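# Test pump bottles and tray the faulty ones

## Task

Five empty pump bottles stand on the table, and one or two of them have a broken pump: when the head is pushed down it does not spring back up. Find them by pressing each head. Place every faulty bottle inside the grey tray. Every working bottle must finish upright on the table top and not in the tray. Nothing may count on the robot to stay where it is at the end. Open the grippers and pull both arms away afterwards. All objects must settle soon after you stop, and nothing may leave the table.

## Robot and tools

ROBOT AND FRAME
Two arms, left_arm and right_arm, each end in a two-finger gripper. All reported positions use one scene frame in metres: origin on the table surface midway between the arms, +x out across the table, +z up, and left_arm on the +y side. The arm names say nothing about which side of a camera picture you are looking at. Orientation is reported as end_effector_quat_wxyz. Printed hand positions can be somewhat off, more so when an arm reaches far.
In each gripper's own axes the fingers point along +z and close along y. end_effector_position is the spot between the pads when they are shut; closed fingertips extend about 33 mm past it, open ones about 9 mm. Closing pushes the tips roughly 24 mm further out, so keep that clearance above the table.

execute_actions(actions)
actions is a list of actions run one after another. Each action is a list of up to 15 rows; each row is one 1/30 s control step, so an action lasts 15 steps (0.5 s), and if you give fewer rows the last one repeats. Every row is one flat list of 18 numbers, each in [-1, 1], covering both arms even if one is idle: left dx, dy, dz, rx, ry, rz, gripper position, force_limit, speed, then the same nine for the right arm.
dx..rz are an offset, not a pose: a target relative to where that gripper measured at the start of the action (for the first action of a call, the last pose a result reported), expressed in the gripper's own axes. Every row refers back to that start, not to the row before. Scale: 1.0 equals 0.6 m for dx, dy, dz and 180 degrees for the rotation; rx, ry, rz form a single rotation vector. Each step the command is clipped to within 70 mm and 16 degrees of the measured pose, and after an action the arm goes no further than its last clipped pose, so large offsets need follow-up actions. If position and orientation cannot both be met, position wins.
The three gripper numbers are absolute settings. position: +1 fully open (140 mm), about -0.8 pads touch, -1 keeps closing until blocked. force_limit: about 14 N at -1, 60 N at 0, 107 N at +1 (parts up to 40 mm wide). speed: about 30 mm/s at -1, 140 at 0, 250 at +1. A 0 is a real command, so to leave a gripper unchanged repeat its previous three numbers. An empty actions list just returns the state and images.

move(target, speed, blocking)
target is one 18-number row laid out as above; its six pose numbers per arm are offsets from the pose in the latest result showing one, and the arm travels in a straight line toward it. Finger numbers are sent at the start. speed is the top path speed in m/s, 0.002 to 0.5, default 0.25; turning is capped at twice that value in rad/s. Paths finish together and last 0.5 to 10 s; beyond 10 s they stop short. There is no collision avoidance between arms or with objects, the gripper may lag, wander or overshoot speed near full stretch, and faster or deeper contact presses harder. blocking=false returns after 0.5 s while the motion continues; until a result shows it ended, use wait or stop before any other motion call. The result adds a 'move:' line with the ending (done, off_target, moving, held, fault), which limits acted (paced: pose clipped; held: a check blocked steps, after which the arm may jump ahead fast), and each gripper's distance from its target. If only one arm is named, the other finished.

wait(seconds): 0 to 10; lets time pass with the last commands held, returns early if a running move ends. stop(): brakes a running move; needs room, fingers keep moving. zoom_image(camera, region): camera is cam_left_wrist or cam_right_wrist (both 504x504); region [x0, y0, x1, y1] in pixels from the top-left, at most 504 by 504. finished_scene(scene): pass the current scene number; irreversible, and the result reports success.

READING RESULTS
object_status: 0 fingers moving, 1 blocked while opening, 2 blocked while closing (a grip; check for this after sending -1), 3 reached the setting or pads met (thin items may still be held). position_measured is in counts, 3 open to 230 pads together, not linear. Stopped fingers stay put until the position number changes by at least 0.01 or the object slips. To squeeze harder while status is 2, raise force_limit and switch position between -1 and -0.98. 'Hand target' lines show where each arm is being driven. 'pose unreachable' means the clearance check altered or blocked that arm's command. MOTOR HOT warns of heating from held loads (also while you deliberate); OVER-TEMPERATURE FAULT brakes that arm until it cools. TORQUE FAULT: a joint hit its load limit (waist 35, shoulder 35, upper arm roll 32, elbow 30, forearm roll 12, wrist pitch 12, wrist roll 12 N m, held weight included); that arm halts 10 s and the rest of the call is skipped. Joint ranges (rad): waist -2.744..2.744, shoulder -1.784..1.784, upper arm roll -2.901..2.901, elbow -3.042..-0.152, forearm roll -2.807..2.807, wrist pitch 0.544..4.517, wrist roll -3.016..3.016.

CAUTIONS
The robot keeps your last command between replies. For an arm that should stay still, send the offset back to its desired pose in the first call of a reply and zeros afterwards. Press pump heads gently from above and watch whether they rise again. Occasional tugs on held parts or pushes on loose ones happen. Avoid dropping bottles, slamming, hard pushes, arms touching each other, and anything falling or leaving the table. Release and retract both arms before ending.

Each tool is called after "Emit:" by a JSON object that holds its "api" and its "payload", one argument or row to a line.

## Session

I'll start by looking at the current state of the scene.

Emit:
{"api": "execute_actions", "payload": {
  "actions": []
}}

Scene clock: 0.00 s.
left_arm: end_effector_position=(+0.0591, +0.7971, +0.2119) position_measured=3 object_status=3 end_effector_quat_wxyz=(+0.393, +0.890, -0.053, +0.223) | right_arm: end_effector_position=(+0.6034, -0.2391, +0.4145) position_measured=3 object_status=3 end_effector_quat_wxyz=(-0.002, +0.954, -0.300, +0.000)
Joint positions: left_arm=[ 1.615  0.659 -0.04  -1.291 -0.262  1.053  0.242] | right_arm=[-0.003 -0.003 -0.003 -1.571  0.003  1.571 -0.793]
Joint velocities: left_arm=[-0.001  0.     0.001  0.001  0.     0.    -0.   ] | right_arm=[ 0.     0.001 -0.    -0.001 -0.    -0.001 -0.   ]
Hand target (left_arm): +0.059, +0.797, +0.212; +0.393, +0.890, -0.053, +0.223
Hand target (right_arm): +0.603, -0.239, +0.415; -0.002, +0.954, -0.300, +0.000

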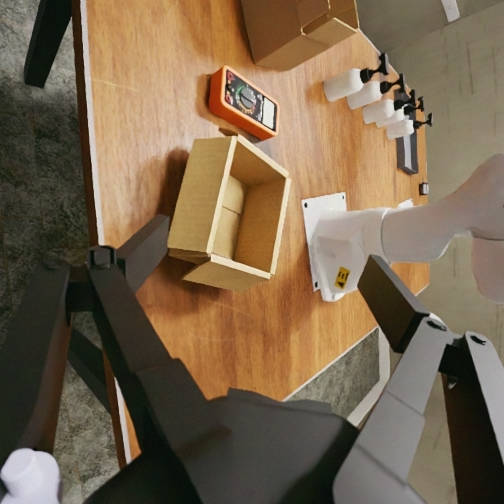

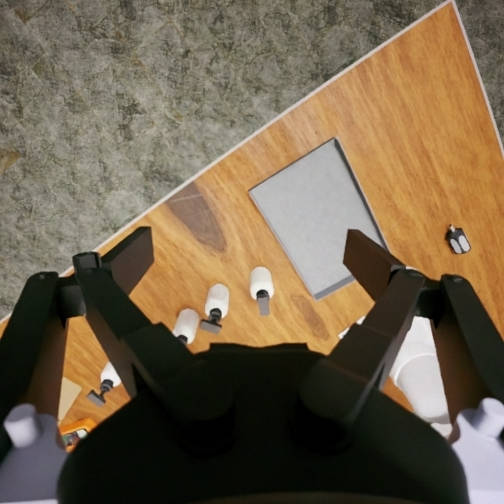

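Emit:
{"api": "zoom_image", "payload": {
  "camera": "cam_right_wrist",
  "region": [50, 220, 350, 450]
}}

Emit:
{"api": "zoom_image", "payload": {
  "camera": "cam_left_wrist",
  "region": [300, 20, 480, 220]
}}

Region (50, 220, 350, 450) of cam_right_wrist's 504x504 image, scaled by 1.680, with more detail than that image has; it fills the top 386 rows of this view, and the rest is white.

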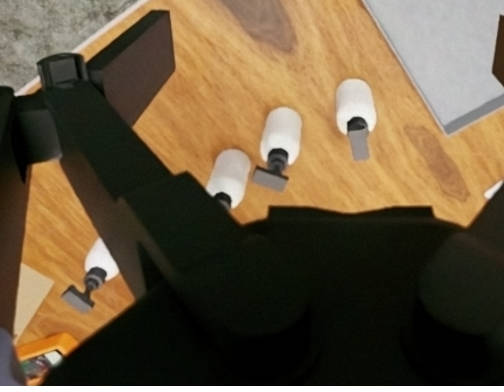

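Region (300, 20, 480, 220) of cam_left_wrist's 504x504 image, scaled by 2.520, with more detail than that image has; it fills the left 454 columns of this view, and the rest is white.

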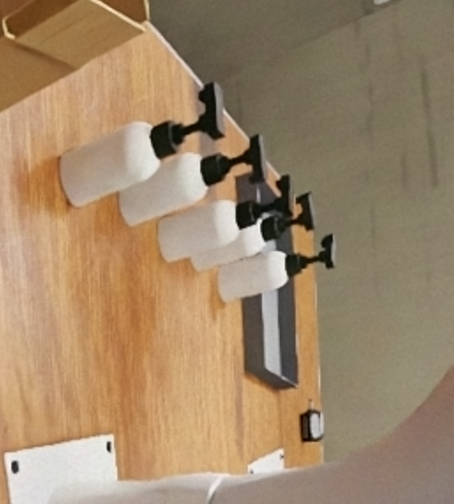

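Emit:
{"api": "move", "payload": {
  "target": [0,0,0,0,0,0,1,0,0, -0.458,-0.0646,0,0,0,-0.194,1,0,0],
  "speed": 0.3
}}

Scene clock: 63.87 s.
left_arm: end_effector_position=(+0.0591, +0.7971, +0.2119) position_measured=3 object_status=3 end_effector_quat_wxyz=(+0.393, +0.890, -0.053, +0.223) | right_arm: end_effector_position=(+0.4021, -0.0492, +0.4150) position_measured=3 object_status=3 end_effector_quat_wxyz=(-0.000, +1.000, -0.006, +0.002)
Joint positions: left_arm=[ 1.615  0.659 -0.04  -1.291 -0.262  1.053  0.242] | right_arm=[ 0.272 -0.35   0.195 -1.932  0.065  1.591 -0.931]
Joint velocities: left_arm=[ 0.002 -0.     0.    -0.002  0.001  0.001 -0.   ] | right_arm=[ 0.005 -0.001 -0.008  0.001  0.     0.    -0.027]
Hand target (left_arm): +0.059, +0.797, +0.212; +0.393, +0.890, -0.053, +0.223
Hand target (right_arm): +0.402, -0.049, +0.414; -0.002, +1.000, -0.000, +0.000
Off the commanded pose (left_arm): 0.000 m, 0 deg.
Off the commanded pose (right_arm): 0.002 m, 1 deg.
move: done

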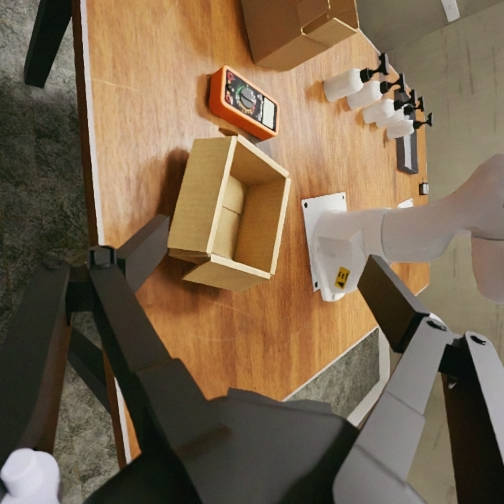

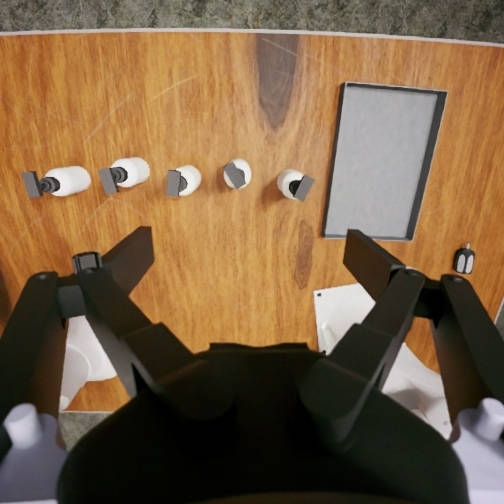

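Emit:
{"api": "zoom_image", "payload": {
  "camera": "cam_right_wrist",
  "region": [160, 140, 330, 220]
}}

Emit:
{"api": "zoom_image", "payload": {
  "camera": "cam_right_wrist",
  "region": [10, 140, 180, 220]
}}

Region (160, 140, 330, 220) of cam_right_wrist's 504x504 image, scaled by 2.965, with more detail than that image has; it fills the top 237 rows of this view, and the rest is white.

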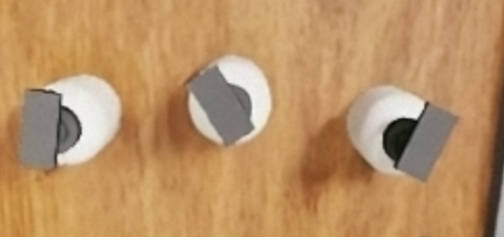

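Region (10, 140, 180, 220) of cam_right_wrist's 504x504 image, scaled by 2.965, with more detail than that image has; it fills the top 237 rows of this view, and the rest is white.

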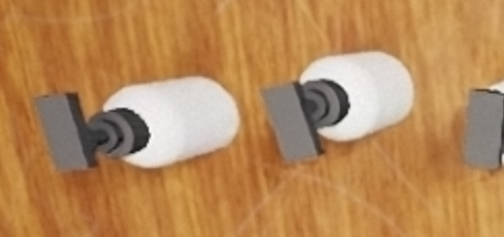

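Emit:
{"api": "zoom_image", "payload": {
  "camera": "cam_right_wrist",
  "region": [310, 70, 490, 290]
}}

Region (310, 70, 490, 290) of cam_right_wrist's 504x504 image, scaled by 2.291, with more detail than that image has; it fills the left 412 columns of this view, and the rest is white.

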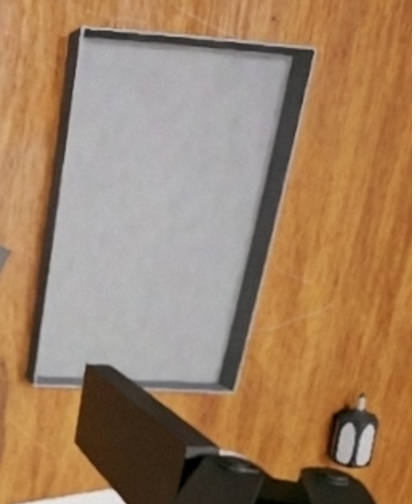

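Emit:
{"api": "move", "payload": {
  "target": [0,0,0,0,0,0,1,0,0, 0.0465,0.148,0.1917,0,-0.0013,-0.0038,-1,0,0.5],
  "speed": 0.25
}}

Scene clock: 106.83 s.
left_arm: end_effector_position=(+0.0591, +0.7971, +0.2119) position_measured=3 object_status=3 end_effector_quat_wxyz=(+0.393, +0.890, -0.053, +0.223) | right_arm: end_effector_position=(+0.4276, -0.1380, +0.3002) position_measured=233 object_status=3 end_effector_quat_wxyz=(-0.001, +1.000, -0.007, -0.003)
Joint positions: left_arm=[ 1.615  0.659 -0.04  -1.291 -0.262  1.053  0.242] | right_arm=[ 0.248 -0.439  0.05  -2.31   0.026  1.867 -1.098]
Joint velocities: left_arm=[ 0.     0.    -0.     0.001  0.001  0.     0.   ] | right_arm=[ 0.001 -0.001 -0.001 -0.001 -0.001  0.013 -0.026]
Hand target (left_arm): +0.059, +0.797, +0.212; +0.393, +0.890, -0.053, +0.223
Hand target (right_arm): +0.429, -0.139, +0.300; -0.001, +1.000, -0.000, -0.000
Off the commanded pose (left_arm): 0.000 m, 0 deg.
Off the commanded pose (right_arm): 0.002 m, 1 deg.
move: done

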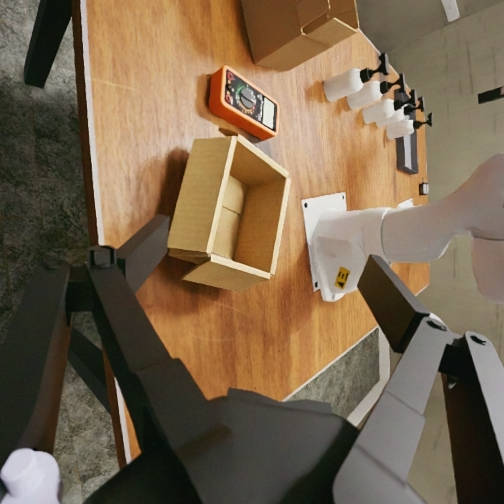

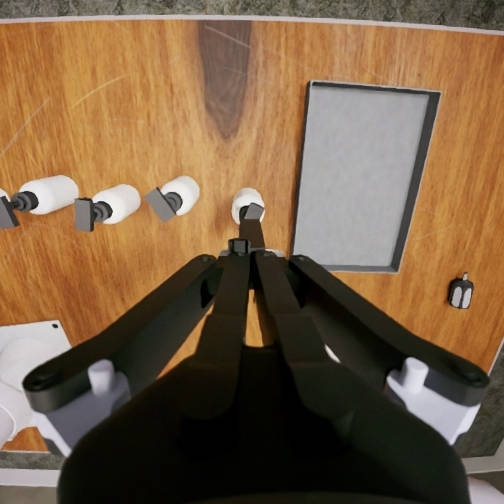

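Emit:
{"api": "execute_actions", "payload": {
  "actions": []
}}

Emit:
{"api": "zoom_image", "payload": {
  "camera": "cam_right_wrist",
  "region": [130, 160, 300, 270]
}}

Emit:
{"api": "zoom_image", "payload": {
  "camera": "cam_left_wrist",
  "region": [320, 40, 504, 180]
}}

Scene clock: 109.07 s.
left_arm: end_effector_position=(+0.0591, +0.7971, +0.2119) position_measured=3 object_status=3 end_effector_quat_wxyz=(+0.393, +0.890, -0.053, +0.223) | right_arm: end_effector_position=(+0.4281, -0.1378, +0.3003) position_measured=233 object_status=3 end_effector_quat_wxyz=(-0.001, +1.000, -0.003, -0.002)
Joint positions: left_arm=[ 1.615  0.659 -0.04  -1.291 -0.262  1.053  0.242] | right_arm=[ 0.248 -0.439  0.05  -2.31   0.026  1.869 -1.106]
Joint velocities: left_arm=[ 0.001 -0.     0.001  0.     0.001 -0.    -0.   ] | right_arm=[ 0.001  0.001  0.002 -0.001  0.001  0.001 -0.   ]
Hand target (left_arm): +0.059, +0.797, +0.212; +0.393, +0.890, -0.053, +0.223
Hand target (right_arm): +0.429, -0.139, +0.300; -0.001, +1.000, -0.000, -0.000
Off the commanded pose (left_arm): 0.000 m, 0 deg.
Off the commanded pose (right_arm): 0.001 m, 0 deg.

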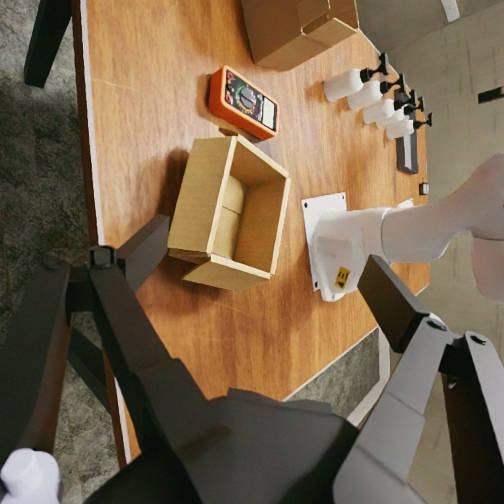

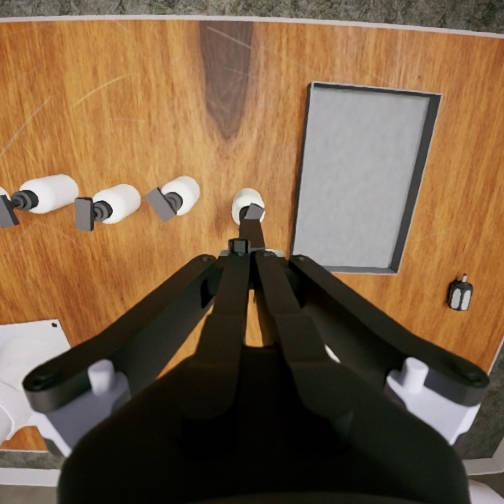

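Region (130, 160, 300, 270) of cam_right_wrist's 504x504 image, scaled by 2.965, with more detail than that image has; it fills the top 326 rows of this view, and the rest is white.

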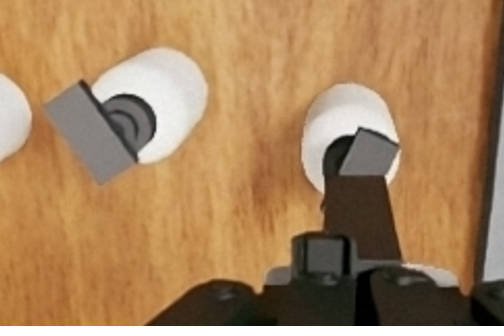

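Region (320, 40, 504, 180) of cam_left_wrist's 504x504 image, scaled by 2.739, with more detail than that image has; it fills the top 383 rows of this view, and the rest is white.

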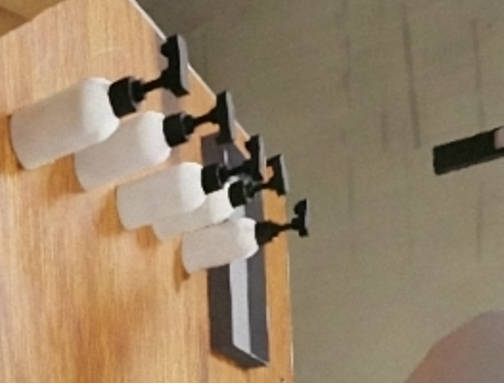

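Emit:
{"api": "zoom_image", "payload": {
  "camera": "cam_right_wrist",
  "region": [280, 70, 490, 320]
}}

Emit:
{"api": "zoom_image", "payload": {
  "camera": "cam_right_wrist",
  "region": [0, 160, 150, 250]
}}

Region (280, 70, 490, 320) of cam_right_wrist's 504x504 image, scaled by 2.016, with more detail than that image has; it fills the left 423 columns of this view, and the rest is white.

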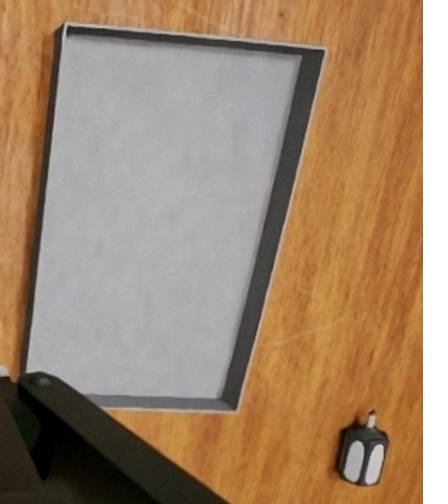

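Region (0, 160, 150, 250) of cam_right_wrist's 504x504 image, scaled by 3.360, with more detail than that image has; it fills the top 302 rows of this view, and the rest is white.

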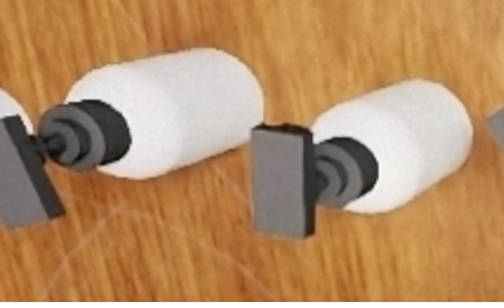

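Emit:
{"api": "move", "payload": {
  "target": [0,0,0,0,0,0,1,0,0, -0.027,-0.0015,0.142,0,0.0013,-0.002,-1,0,0.5],
  "speed": 0.15
}}

Emit:
{"api": "zoom_image", "payload": {
  "camera": "cam_left_wrist",
  "region": [360, 60, 504, 170]
}}

Emit:
{"api": "zoom_image", "payload": {
  "camera": "cam_right_wrist",
  "region": [180, 160, 320, 270]
}}

Scene clock: 198.00 s.
left_arm: end_effector_position=(+0.0591, +0.7971, +0.2119) position_measured=3 object_status=3 end_effector_quat_wxyz=(+0.393, +0.890, -0.053, +0.223) | right_arm: end_effector_position=(+0.4120, -0.1388, +0.2161) position_measured=233 object_status=3 end_effector_quat_wxyz=(+0.001, +1.000, +0.002, -0.001)
Joint positions: left_arm=[ 1.615  0.659 -0.04  -1.291 -0.262  1.053  0.242] | right_arm=[ 0.258 -0.433  0.064 -2.524  0.03   2.09  -1.1  ]
Joint velocities: left_arm=[-0.001  0.001  0.002  0.     0.001 -0.001  0.   ] | right_arm=[ 0.002  0.001 -0.    -0.     0.     0.013  0.002]
Hand target (left_arm): +0.059, +0.797, +0.212; +0.393, +0.890, -0.053, +0.223
Hand target (right_arm): +0.412, -0.137, +0.215; -0.001, +1.000, +0.000, -0.000
Off the commanded pose (left_arm): 0.000 m, 0 deg.
Off the commanded pose (right_arm): 0.003 m, 0 deg.
move: done

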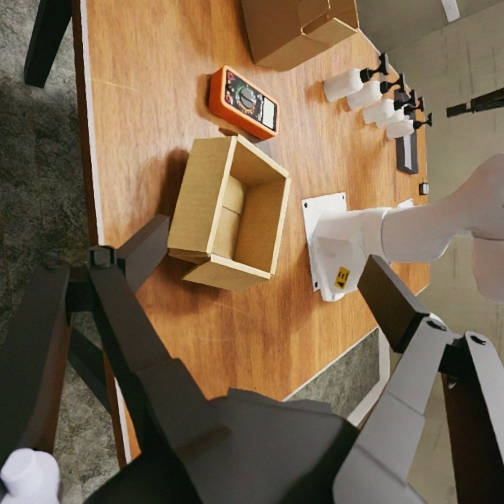

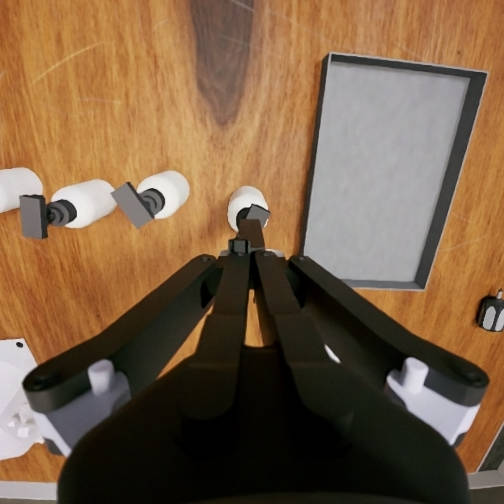

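Region (360, 60, 504, 170) of cam_left_wrist's 504x504 image, scaled by 3.500, with more detail than that image has; it fills the top 385 rows of this view, and the rest is white.

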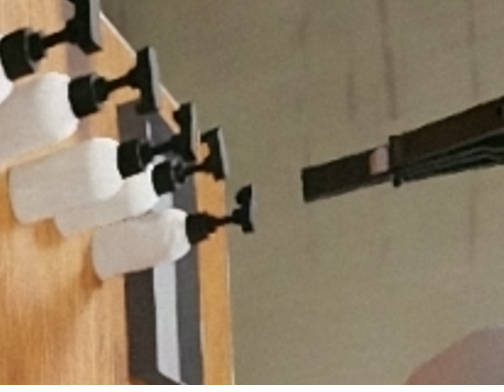

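Region (180, 160, 320, 270) of cam_right_wrist's 504x504 image, scaled by 3.600, with more detail than that image has; it fills the top 396 rows of this view, and the rest is white.

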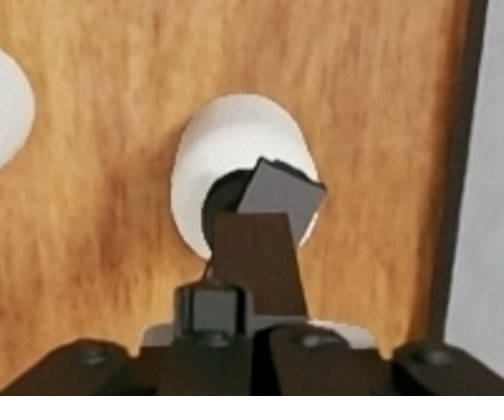

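Emit:
{"api": "move", "payload": {
  "target": [0,0,0,0,0,0,1,0,0, -0.0167,-0.0038,0.055,0,0.0006,0.0013,-1,0,0.5],
  "speed": 0.08
}}

Emit:
{"api": "zoom_image", "payload": {
  "camera": "cam_left_wrist",
  "region": [360, 60, 504, 170]
}}

Emit:
{"api": "zoom_image", "payload": {
  "camera": "cam_right_wrist",
  "region": [180, 160, 320, 270]
}}

Scene clock: 210.27 s.
left_arm: end_effector_position=(+0.0591, +0.7971, +0.2119) position_measured=3 object_status=3 end_effector_quat_wxyz=(+0.393, +0.890, -0.053, +0.223) | right_arm: end_effector_position=(+0.4024, -0.1385, +0.1842) position_measured=233 object_status=3 end_effector_quat_wxyz=(+0.002, +1.000, +0.002, -0.000)
Joint positions: left_arm=[ 1.615  0.659 -0.04  -1.291 -0.262  1.053  0.242] | right_arm=[ 0.262 -0.421  0.076 -2.6    0.033  2.178 -1.088]
Joint velocities: left_arm=[ 0.    -0.001  0.     0.    -0.001 -0.     0.002] | right_arm=[-0.001  0.    -0.    -0.001 -0.     0.011  0.005]
Hand target (left_arm): +0.059, +0.797, +0.212; +0.393, +0.890, -0.053, +0.223
Hand target (right_arm): +0.402, -0.137, +0.183; +0.001, +1.000, -0.000, +0.000
Off the commanded pose (left_arm): 0.000 m, 0 deg.
Off the commanded pose (right_arm): 0.002 m, 0 deg.
move: done

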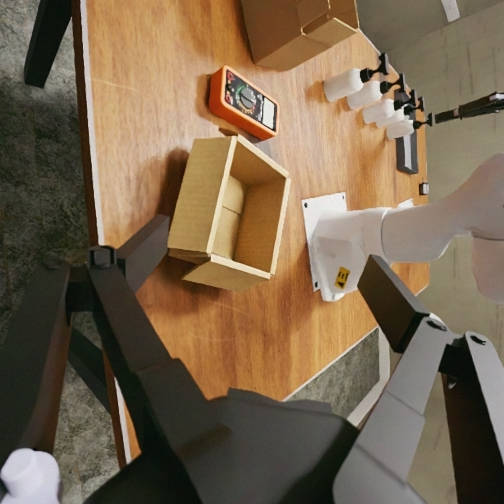

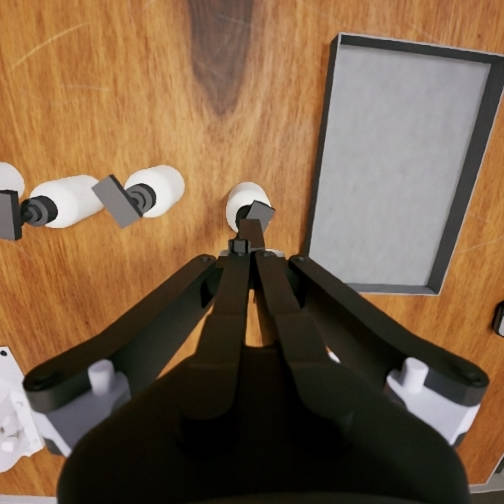

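Region (360, 60, 504, 170) of cam_left_wrist's 504x504 image, scaled by 3.500, with more detail than that image has; it fills the top 385 rows of this view, and the rest is white.

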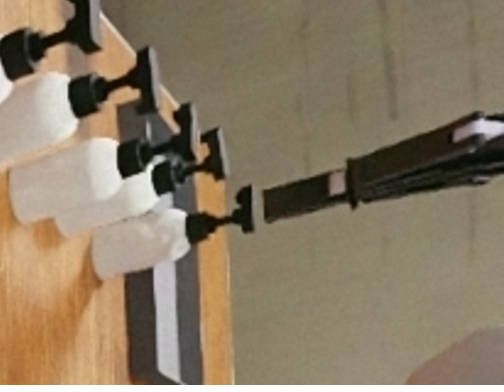

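Region (180, 160, 320, 270) of cam_right_wrist's 504x504 image, scaled by 3.600, with more detail than that image has; it fills the top 396 rows of this view, and the rest is white.

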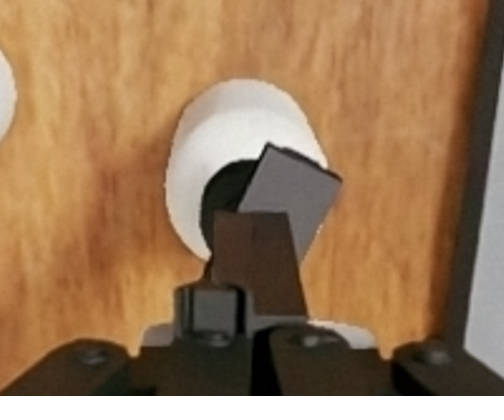

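Emit:
{"api": "move", "payload": {
  "target": [0,0,0,0,0,0,1,0,0, -0.0007,-0.0025,0.040,-0.0013,0,0.0013,-1,0,0.5],
  "speed": 0.03
}}

Emit:
{"api": "zoom_image", "payload": {
  "camera": "cam_left_wrist",
  "region": [360, 60, 504, 170]
}}

Scene clock: 214.03 s.
left_arm: end_effector_position=(+0.0591, +0.7971, +0.2119) position_measured=3 object_status=3 end_effector_quat_wxyz=(+0.393, +0.890, -0.053, +0.223) | right_arm: end_effector_position=(+0.4031, -0.1363, +0.1634) position_measured=233 object_status=3 end_effector_quat_wxyz=(+0.002, +1.000, +0.001, +0.001)
Joint positions: left_arm=[ 1.615  0.659 -0.04  -1.291 -0.262  1.053  0.242] | right_arm=[ 0.262 -0.385  0.082 -2.628  0.033  2.243 -1.082]
Joint velocities: left_arm=[ 0.     0.     0.002 -0.001  0.001 -0.    -0.   ] | right_arm=[ 0.001  0.002  0.001 -0.001  0.001  0.016  0.002]
Hand target (left_arm): +0.059, +0.797, +0.212; +0.393, +0.890, -0.053, +0.223
Hand target (right_arm): +0.402, -0.137, +0.160; +0.004, +1.000, -0.000, -0.000
Off the commanded pose (left_arm): 0.000 m, 0 deg.
Off the commanded pose (right_arm): 0.004 m, 0 deg.
move: off_target (right_arm)

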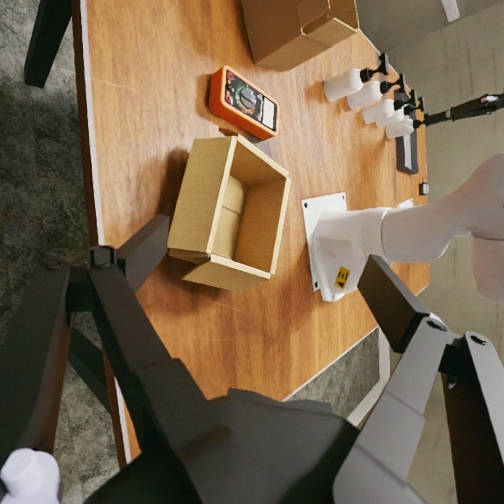

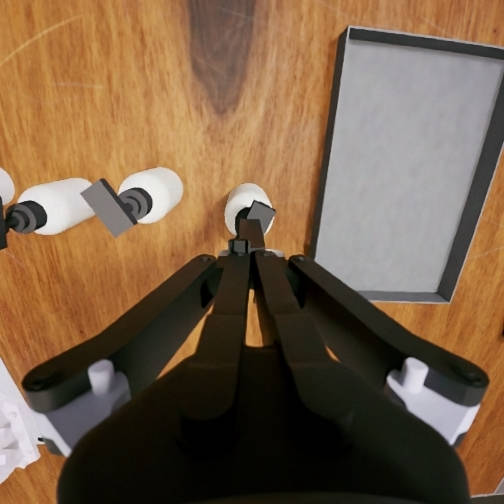

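Region (360, 60, 504, 170) of cam_left_wrist's 504x504 image, scaled by 3.500, with more detail than that image has; it fills the top 385 rows of this view, and the rest is white.

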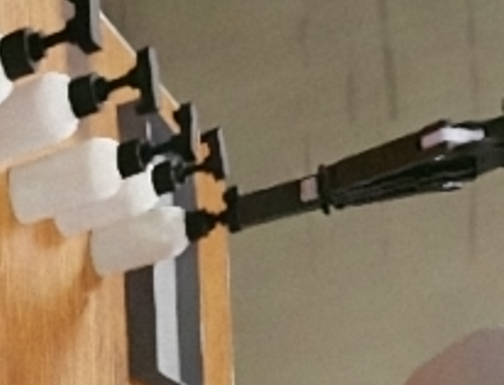

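Emit:
{"api": "move", "payload": {
  "target": [0,0,0,0,0,0,1,0,0, -0.0015,0.001,0.013,0.0013,-0.0006,0.0006,-1,0,0.5],
  "speed": 0.03
}}

Emit:
{"api": "zoom_image", "payload": {
  "camera": "cam_left_wrist",
  "region": [360, 60, 504, 170]
}}

Scene clock: 220.63 s.
left_arm: end_effector_position=(+0.0591, +0.7971, +0.2119) position_measured=3 object_status=3 end_effector_quat_wxyz=(+0.393, +0.890, -0.053, +0.223) | right_arm: end_effector_position=(+0.4045, -0.1359, +0.1596) position_measured=233 object_status=3 end_effector_quat_wxyz=(+0.000, +1.000, +0.000, +0.004)
Joint positions: left_arm=[ 1.615  0.659 -0.04  -1.291 -0.262  1.053  0.242] | right_arm=[ 0.262 -0.381  0.081 -2.637  0.034  2.263 -1.081]
Joint velocities: left_arm=[ 0.001  0.001  0.     0.     0.001 -0.     0.002] | right_arm=[ 0.001  0.002 -0.002 -0.003 -0.001  0.008 -0.001]
Hand target (left_arm): +0.059, +0.797, +0.212; +0.393, +0.890, -0.053, +0.223
Hand target (right_arm): +0.402, -0.137, +0.156; +0.000, +1.000, +0.000, +0.000
Off the commanded pose (left_arm): 0.000 m, 0 deg.
Off the commanded pose (right_arm): 0.005 m, 0 deg.
move: off_target (right_arm)

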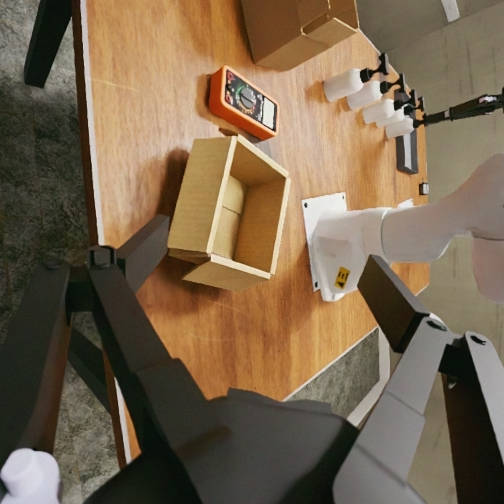

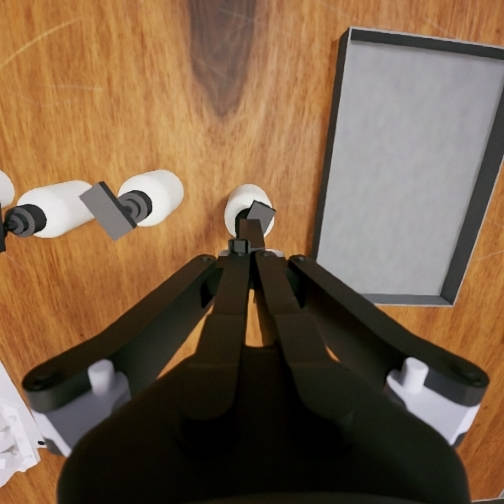

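Region (360, 60, 504, 170) of cam_left_wrist's 504x504 image, scaled by 3.500, with more detail than that image has; it fills the top 385 rows of this view, and the rest is white.

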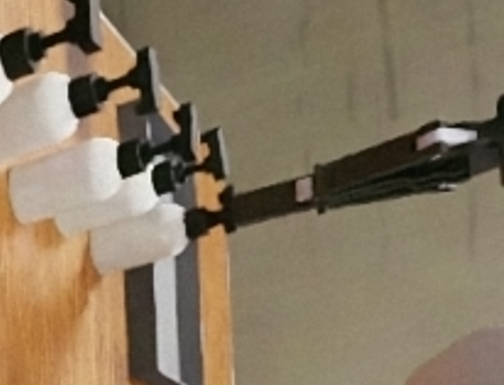

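Emit:
{"api": "move", "payload": {
  "target": [0,0,0,0,0,0,1,0,0, -0.004,0.002,-0.06,0,-0.0025,0,-1,0,0.5],
  "speed": 0.1
}}

Emit:
{"api": "zoom_image", "payload": {
  "camera": "cam_left_wrist",
  "region": [360, 60, 504, 170]
}}

Emit:
{"api": "zoom_image", "payload": {
  "camera": "cam_right_wrist",
  "region": [80, 150, 290, 260]
}}

Scene clock: 225.83 s.
left_arm: end_effector_position=(+0.0591, +0.7971, +0.2119) position_measured=3 object_status=3 end_effector_quat_wxyz=(+0.393, +0.890, -0.053, +0.223) | right_arm: end_effector_position=(+0.4026, -0.1373, +0.1946) position_measured=233 object_status=3 end_effector_quat_wxyz=(+0.001, +1.000, -0.001, +0.002)
Joint positions: left_arm=[ 1.615  0.659 -0.04  -1.291 -0.262  1.053  0.242] | right_arm=[ 0.263 -0.436  0.077 -2.586  0.035  2.152 -1.082]
Joint velocities: left_arm=[ 0.    -0.     0.     0.    -0.001  0.    -0.   ] | right_arm=[-0.001  0.001 -0.002 -0.001 -0.001 -0.011 -0.002]
Hand target (left_arm): +0.059, +0.797, +0.212; +0.393, +0.890, -0.053, +0.223
Hand target (right_arm): +0.402, -0.137, +0.196; -0.000, +1.000, +0.000, -0.000
Off the commanded pose (left_arm): 0.000 m, 0 deg.
Off the commanded pose (right_arm): 0.001 m, 0 deg.
move: done

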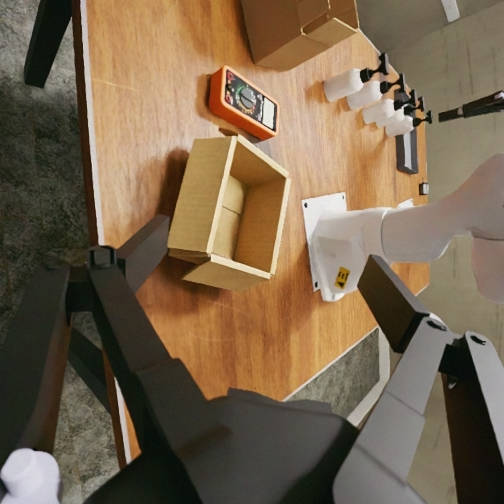

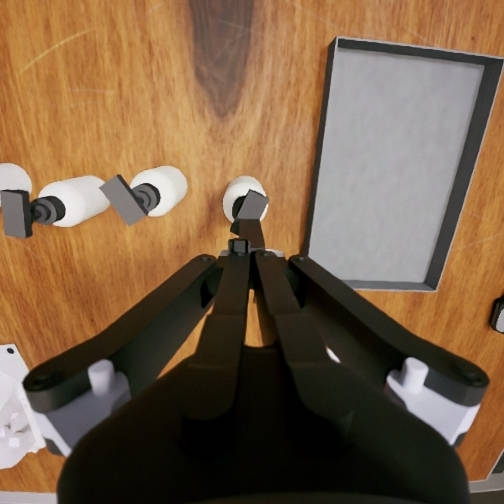

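Region (360, 60, 504, 170) of cam_left_wrist's 504x504 image, scaled by 3.500, with more detail than that image has; it fills the top 385 rows of this view, and the rest is white.

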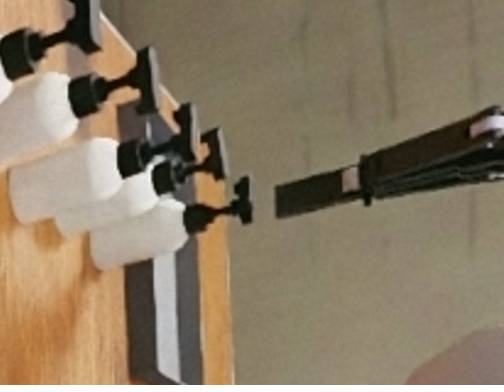

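Region (80, 150, 290, 260) of cam_right_wrist's 504x504 image, scaled by 2.400, with more detail than that image has; it fills the top 264 rows of this view, and the rest is white.

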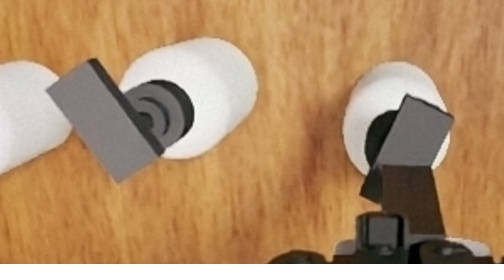

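Emit:
{"api": "move", "payload": {
  "target": [0,0,0,0,0,0,1,0,0, 0.0352,-0.1835,0.0077,0.0006,-0.0013,-0.0006,-1,0,0.5],
  "speed": 0.2
}}

Emit:
{"api": "zoom_image", "payload": {
  "camera": "cam_left_wrist",
  "region": [360, 60, 504, 170]
}}

Emit:
{"api": "zoom_image", "payload": {
  "camera": "cam_right_wrist",
  "region": [80, 150, 290, 260]
}}

Scene clock: 241.00 s.
left_arm: end_effector_position=(+0.0591, +0.7971, +0.2119) position_measured=3 object_status=3 end_effector_quat_wxyz=(+0.393, +0.890, -0.053, +0.223) | right_arm: end_effector_position=(+0.4232, -0.0281, +0.1892) position_measured=233 object_status=3 end_effector_quat_wxyz=(+0.000, +1.000, +0.005, -0.002)
Joint positions: left_arm=[ 1.615  0.659 -0.04  -1.291 -0.262  1.053  0.242] | right_arm=[ 0.303 -0.179  0.209 -2.35   0.048  2.171 -0.925]
Joint velocities: left_arm=[ 0.     0.001 -0.003 -0.    -0.    -0.001 -0.   ] | right_arm=[-0.001  0.001  0.001  0.001  0.     0.001  0.028]
Hand target (left_arm): +0.059, +0.797, +0.212; +0.393, +0.890, -0.053, +0.223
Hand target (right_arm): +0.425, -0.028, +0.190; +0.001, +1.000, +0.000, -0.000
Off the commanded pose (left_arm): 0.000 m, 0 deg.
Off the commanded pose (right_arm): 0.001 m, 1 deg.
move: done

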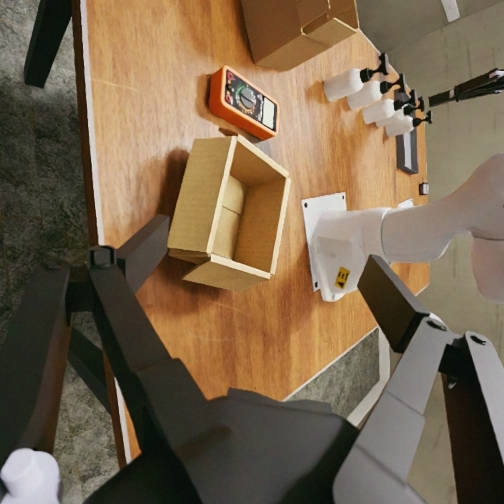

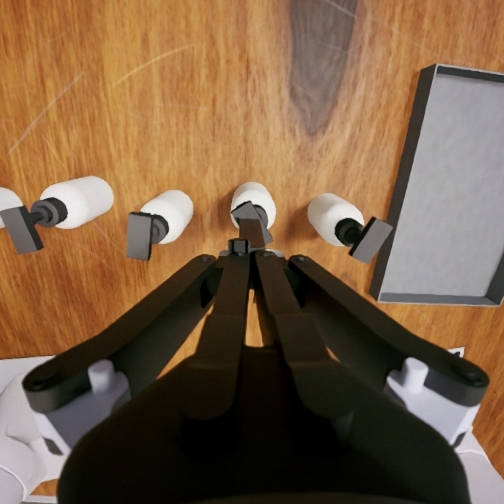

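Region (360, 60, 504, 170) of cam_left_wrist's 504x504 image, scaled by 3.500, with more detail than that image has; it fills the top 385 rows of this view, and the rest is white.

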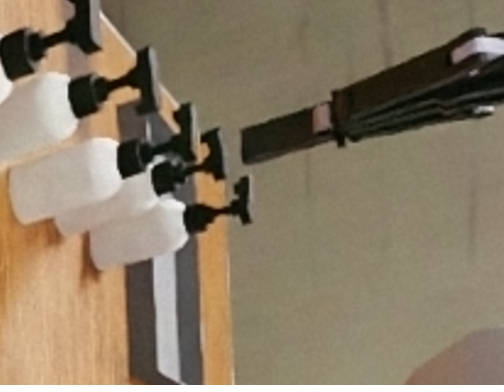

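Region (80, 150, 290, 260) of cam_right_wrist's 504x504 image, scaled by 2.400, with more detail than that image has; it fills the top 264 rows of this view, and the rest is white.

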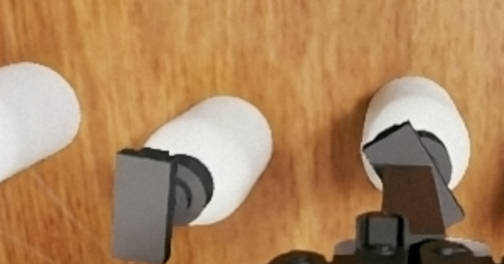

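Emit:
{"api": "move", "payload": {
  "target": [0,0,0,0,0,0,1,0,0, -0.0037,0.0065,0.0165,0,0.0013,0.0032,-1,0,0.5],
  "speed": 0.05
}}

Emit:
{"api": "move", "payload": {
  "target": [0,0,0,0,0,0,1,0,0, 0,0,0.037,0,0,0,-1,0,0.5],
  "speed": 0.03
}}

Emit:
{"api": "zoom_image", "payload": {
  "camera": "cam_left_wrist",
  "region": [360, 60, 504, 170]
}}

Emit:
{"api": "move", "payload": {
  "target": [0,0,0,0,0,0,1,0,0, 0,0,-0.052,0,0,0,-1,0,0.5],
  "speed": 0.06
}}

Emit:
{"api": "zoom_image", "payload": {
  "camera": "cam_left_wrist",
  "region": [360, 60, 504, 170]
}}

Emit:
{"api": "zoom_image", "payload": {
  "camera": "cam_right_wrist",
  "region": [90, 160, 300, 270]
}}

Scene clock: 252.93 s.
left_arm: end_effector_position=(+0.0591, +0.7971, +0.2119) position_measured=3 object_status=3 end_effector_quat_wxyz=(+0.393, +0.890, -0.053, +0.223) | right_arm: end_effector_position=(+0.4194, -0.0321, +0.1789) position_measured=233 object_status=3 end_effector_quat_wxyz=(+0.001, +1.000, +0.000, -0.003)
Joint positions: left_arm=[ 1.615  0.659 -0.04  -1.291 -0.262  1.053  0.242] | right_arm=[ 0.303 -0.179  0.209 -2.379  0.048  2.196 -0.916]
Joint velocities: left_arm=[-0.     0.    -0.001  0.    -0.001  0.     0.   ] | right_arm=[-0.001 -0.003  0.    -0.003  0.     0.018 -0.001]
Hand target (left_arm): +0.059, +0.797, +0.212; +0.393, +0.890, -0.053, +0.223
Hand target (right_arm): +0.421, -0.032, +0.179; +0.000, +1.000, +0.000, -0.000
Off the commanded pose (left_arm): 0.000 m, 0 deg.
Off the commanded pose (right_arm): 0.002 m, 0 deg.
move: done

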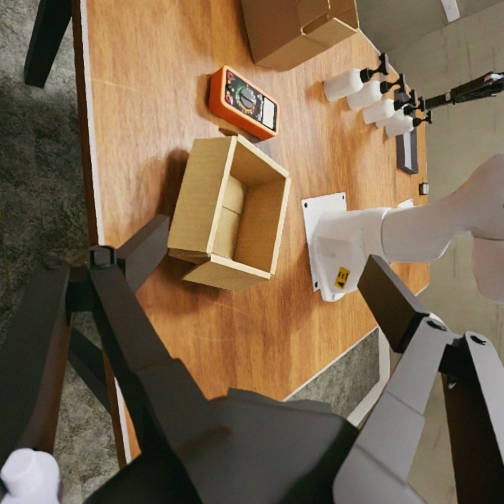

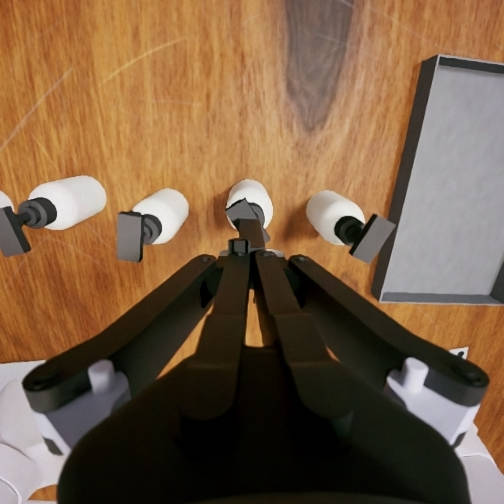

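Scene clock: 253.97 s.
left_arm: end_effector_position=(+0.0591, +0.7971, +0.2119) position_measured=3 object_status=3 end_effector_quat_wxyz=(+0.393, +0.890, -0.053, +0.223) | right_arm: end_effector_position=(+0.4208, -0.0315, +0.1605) position_measured=233 object_status=3 end_effector_quat_wxyz=(-0.001, +1.000, +0.000, -0.002)
Joint positions: left_arm=[ 1.615  0.659 -0.04  -1.291 -0.262  1.053  0.242] | right_arm=[ 0.303 -0.152  0.21  -2.403  0.046  2.251 -0.916]
Joint velocities: left_arm=[-0.     0.    -0.    -0.001  0.001  0.     0.   ] | right_arm=[-0.001  0.    -0.    -0.001 -0.     0.015  0.002]
Hand target (left_arm): +0.059, +0.797, +0.212; +0.393, +0.890, -0.053, +0.223
Hand target (right_arm): +0.419, -0.032, +0.157; +0.001, +1.000, +0.000, -0.003
Off the commanded pose (left_arm): 0.000 m, 0 deg.
Off the commanded pose (right_arm): 0.004 m, 0 deg.
move: off_target (right_arm)

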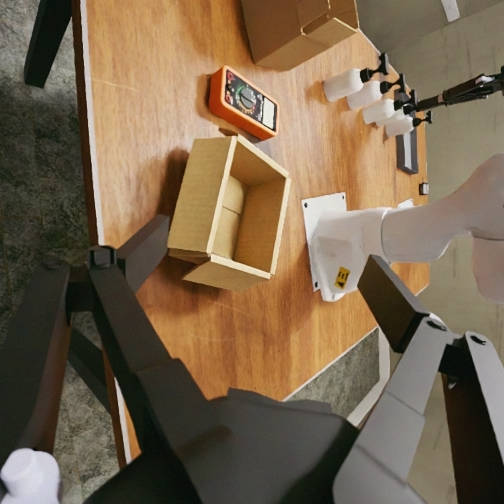

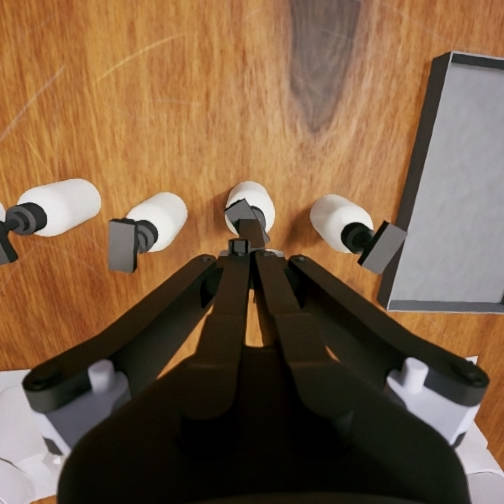

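Region (360, 60, 504, 170) of cam_left_wrist's 504x504 image, scaled by 3.500, with more detail than that image has; it fills the top 385 rows of this view, and the rest is white.

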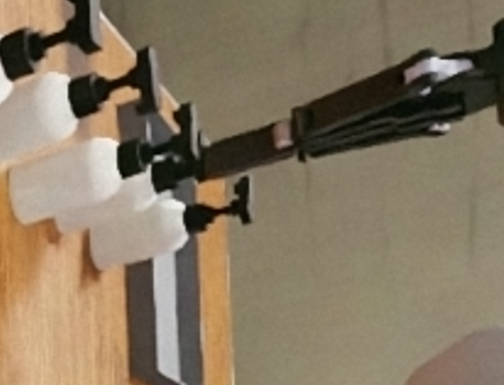

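Scene clock: 254.97 s.
left_arm: end_effector_position=(+0.0591, +0.7971, +0.2119) position_measured=3 object_status=3 end_effector_quat_wxyz=(+0.393, +0.890, -0.053, +0.223) | right_arm: end_effector_position=(+0.4212, -0.0310, +0.1908) position_measured=233 object_status=3 end_effector_quat_wxyz=(-0.000, +1.000, +0.000, -0.000)
Joint positions: left_arm=[ 1.615  0.659 -0.04  -1.291 -0.262  1.053  0.242] | right_arm=[ 0.303 -0.194  0.208 -2.363  0.05   2.172 -0.918]
Joint velocities: left_arm=[ 0.001 -0.002  0.     0.001 -0.     0.    -0.   ] | right_arm=[-0.001 -0.001 -0.001 -0.    -0.    -0.011 -0.   ]
Hand target (left_arm): +0.059, +0.797, +0.212; +0.393, +0.890, -0.053, +0.223
Hand target (right_arm): +0.421, -0.031, +0.192; -0.001, +1.000, +0.000, -0.002
Off the commanded pose (left_arm): 0.000 m, 0 deg.
Off the commanded pose (right_arm): 0.001 m, 0 deg.
move: done

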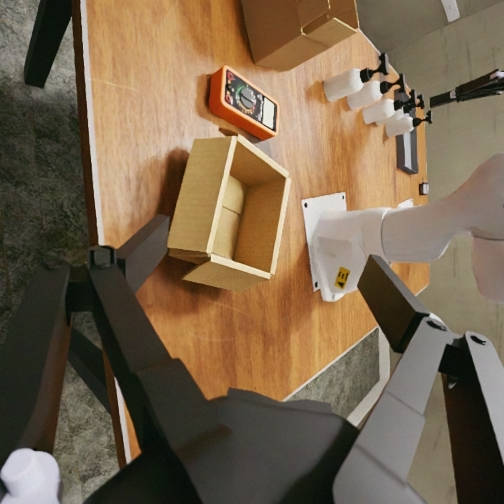

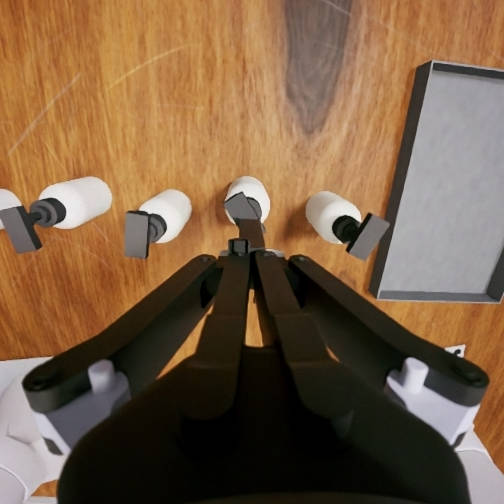

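Region (360, 60, 504, 170) of cam_left_wrist's 504x504 image, scaled by 3.500, with more detail than that image has; it fills the top 385 rows of this view, and the rest is white.

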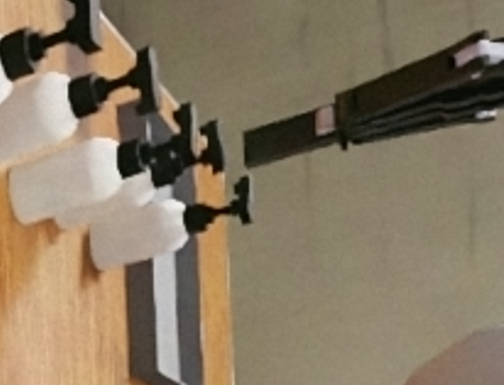

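Region (90, 160, 300, 270) of cam_right_wrist's 504x504 image, scaled by 2.400, with more detail than that image has; it fills the top 264 rows of this view, and the rest is white.

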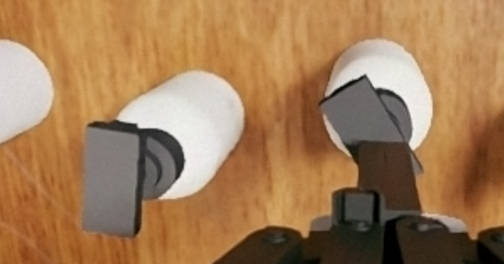

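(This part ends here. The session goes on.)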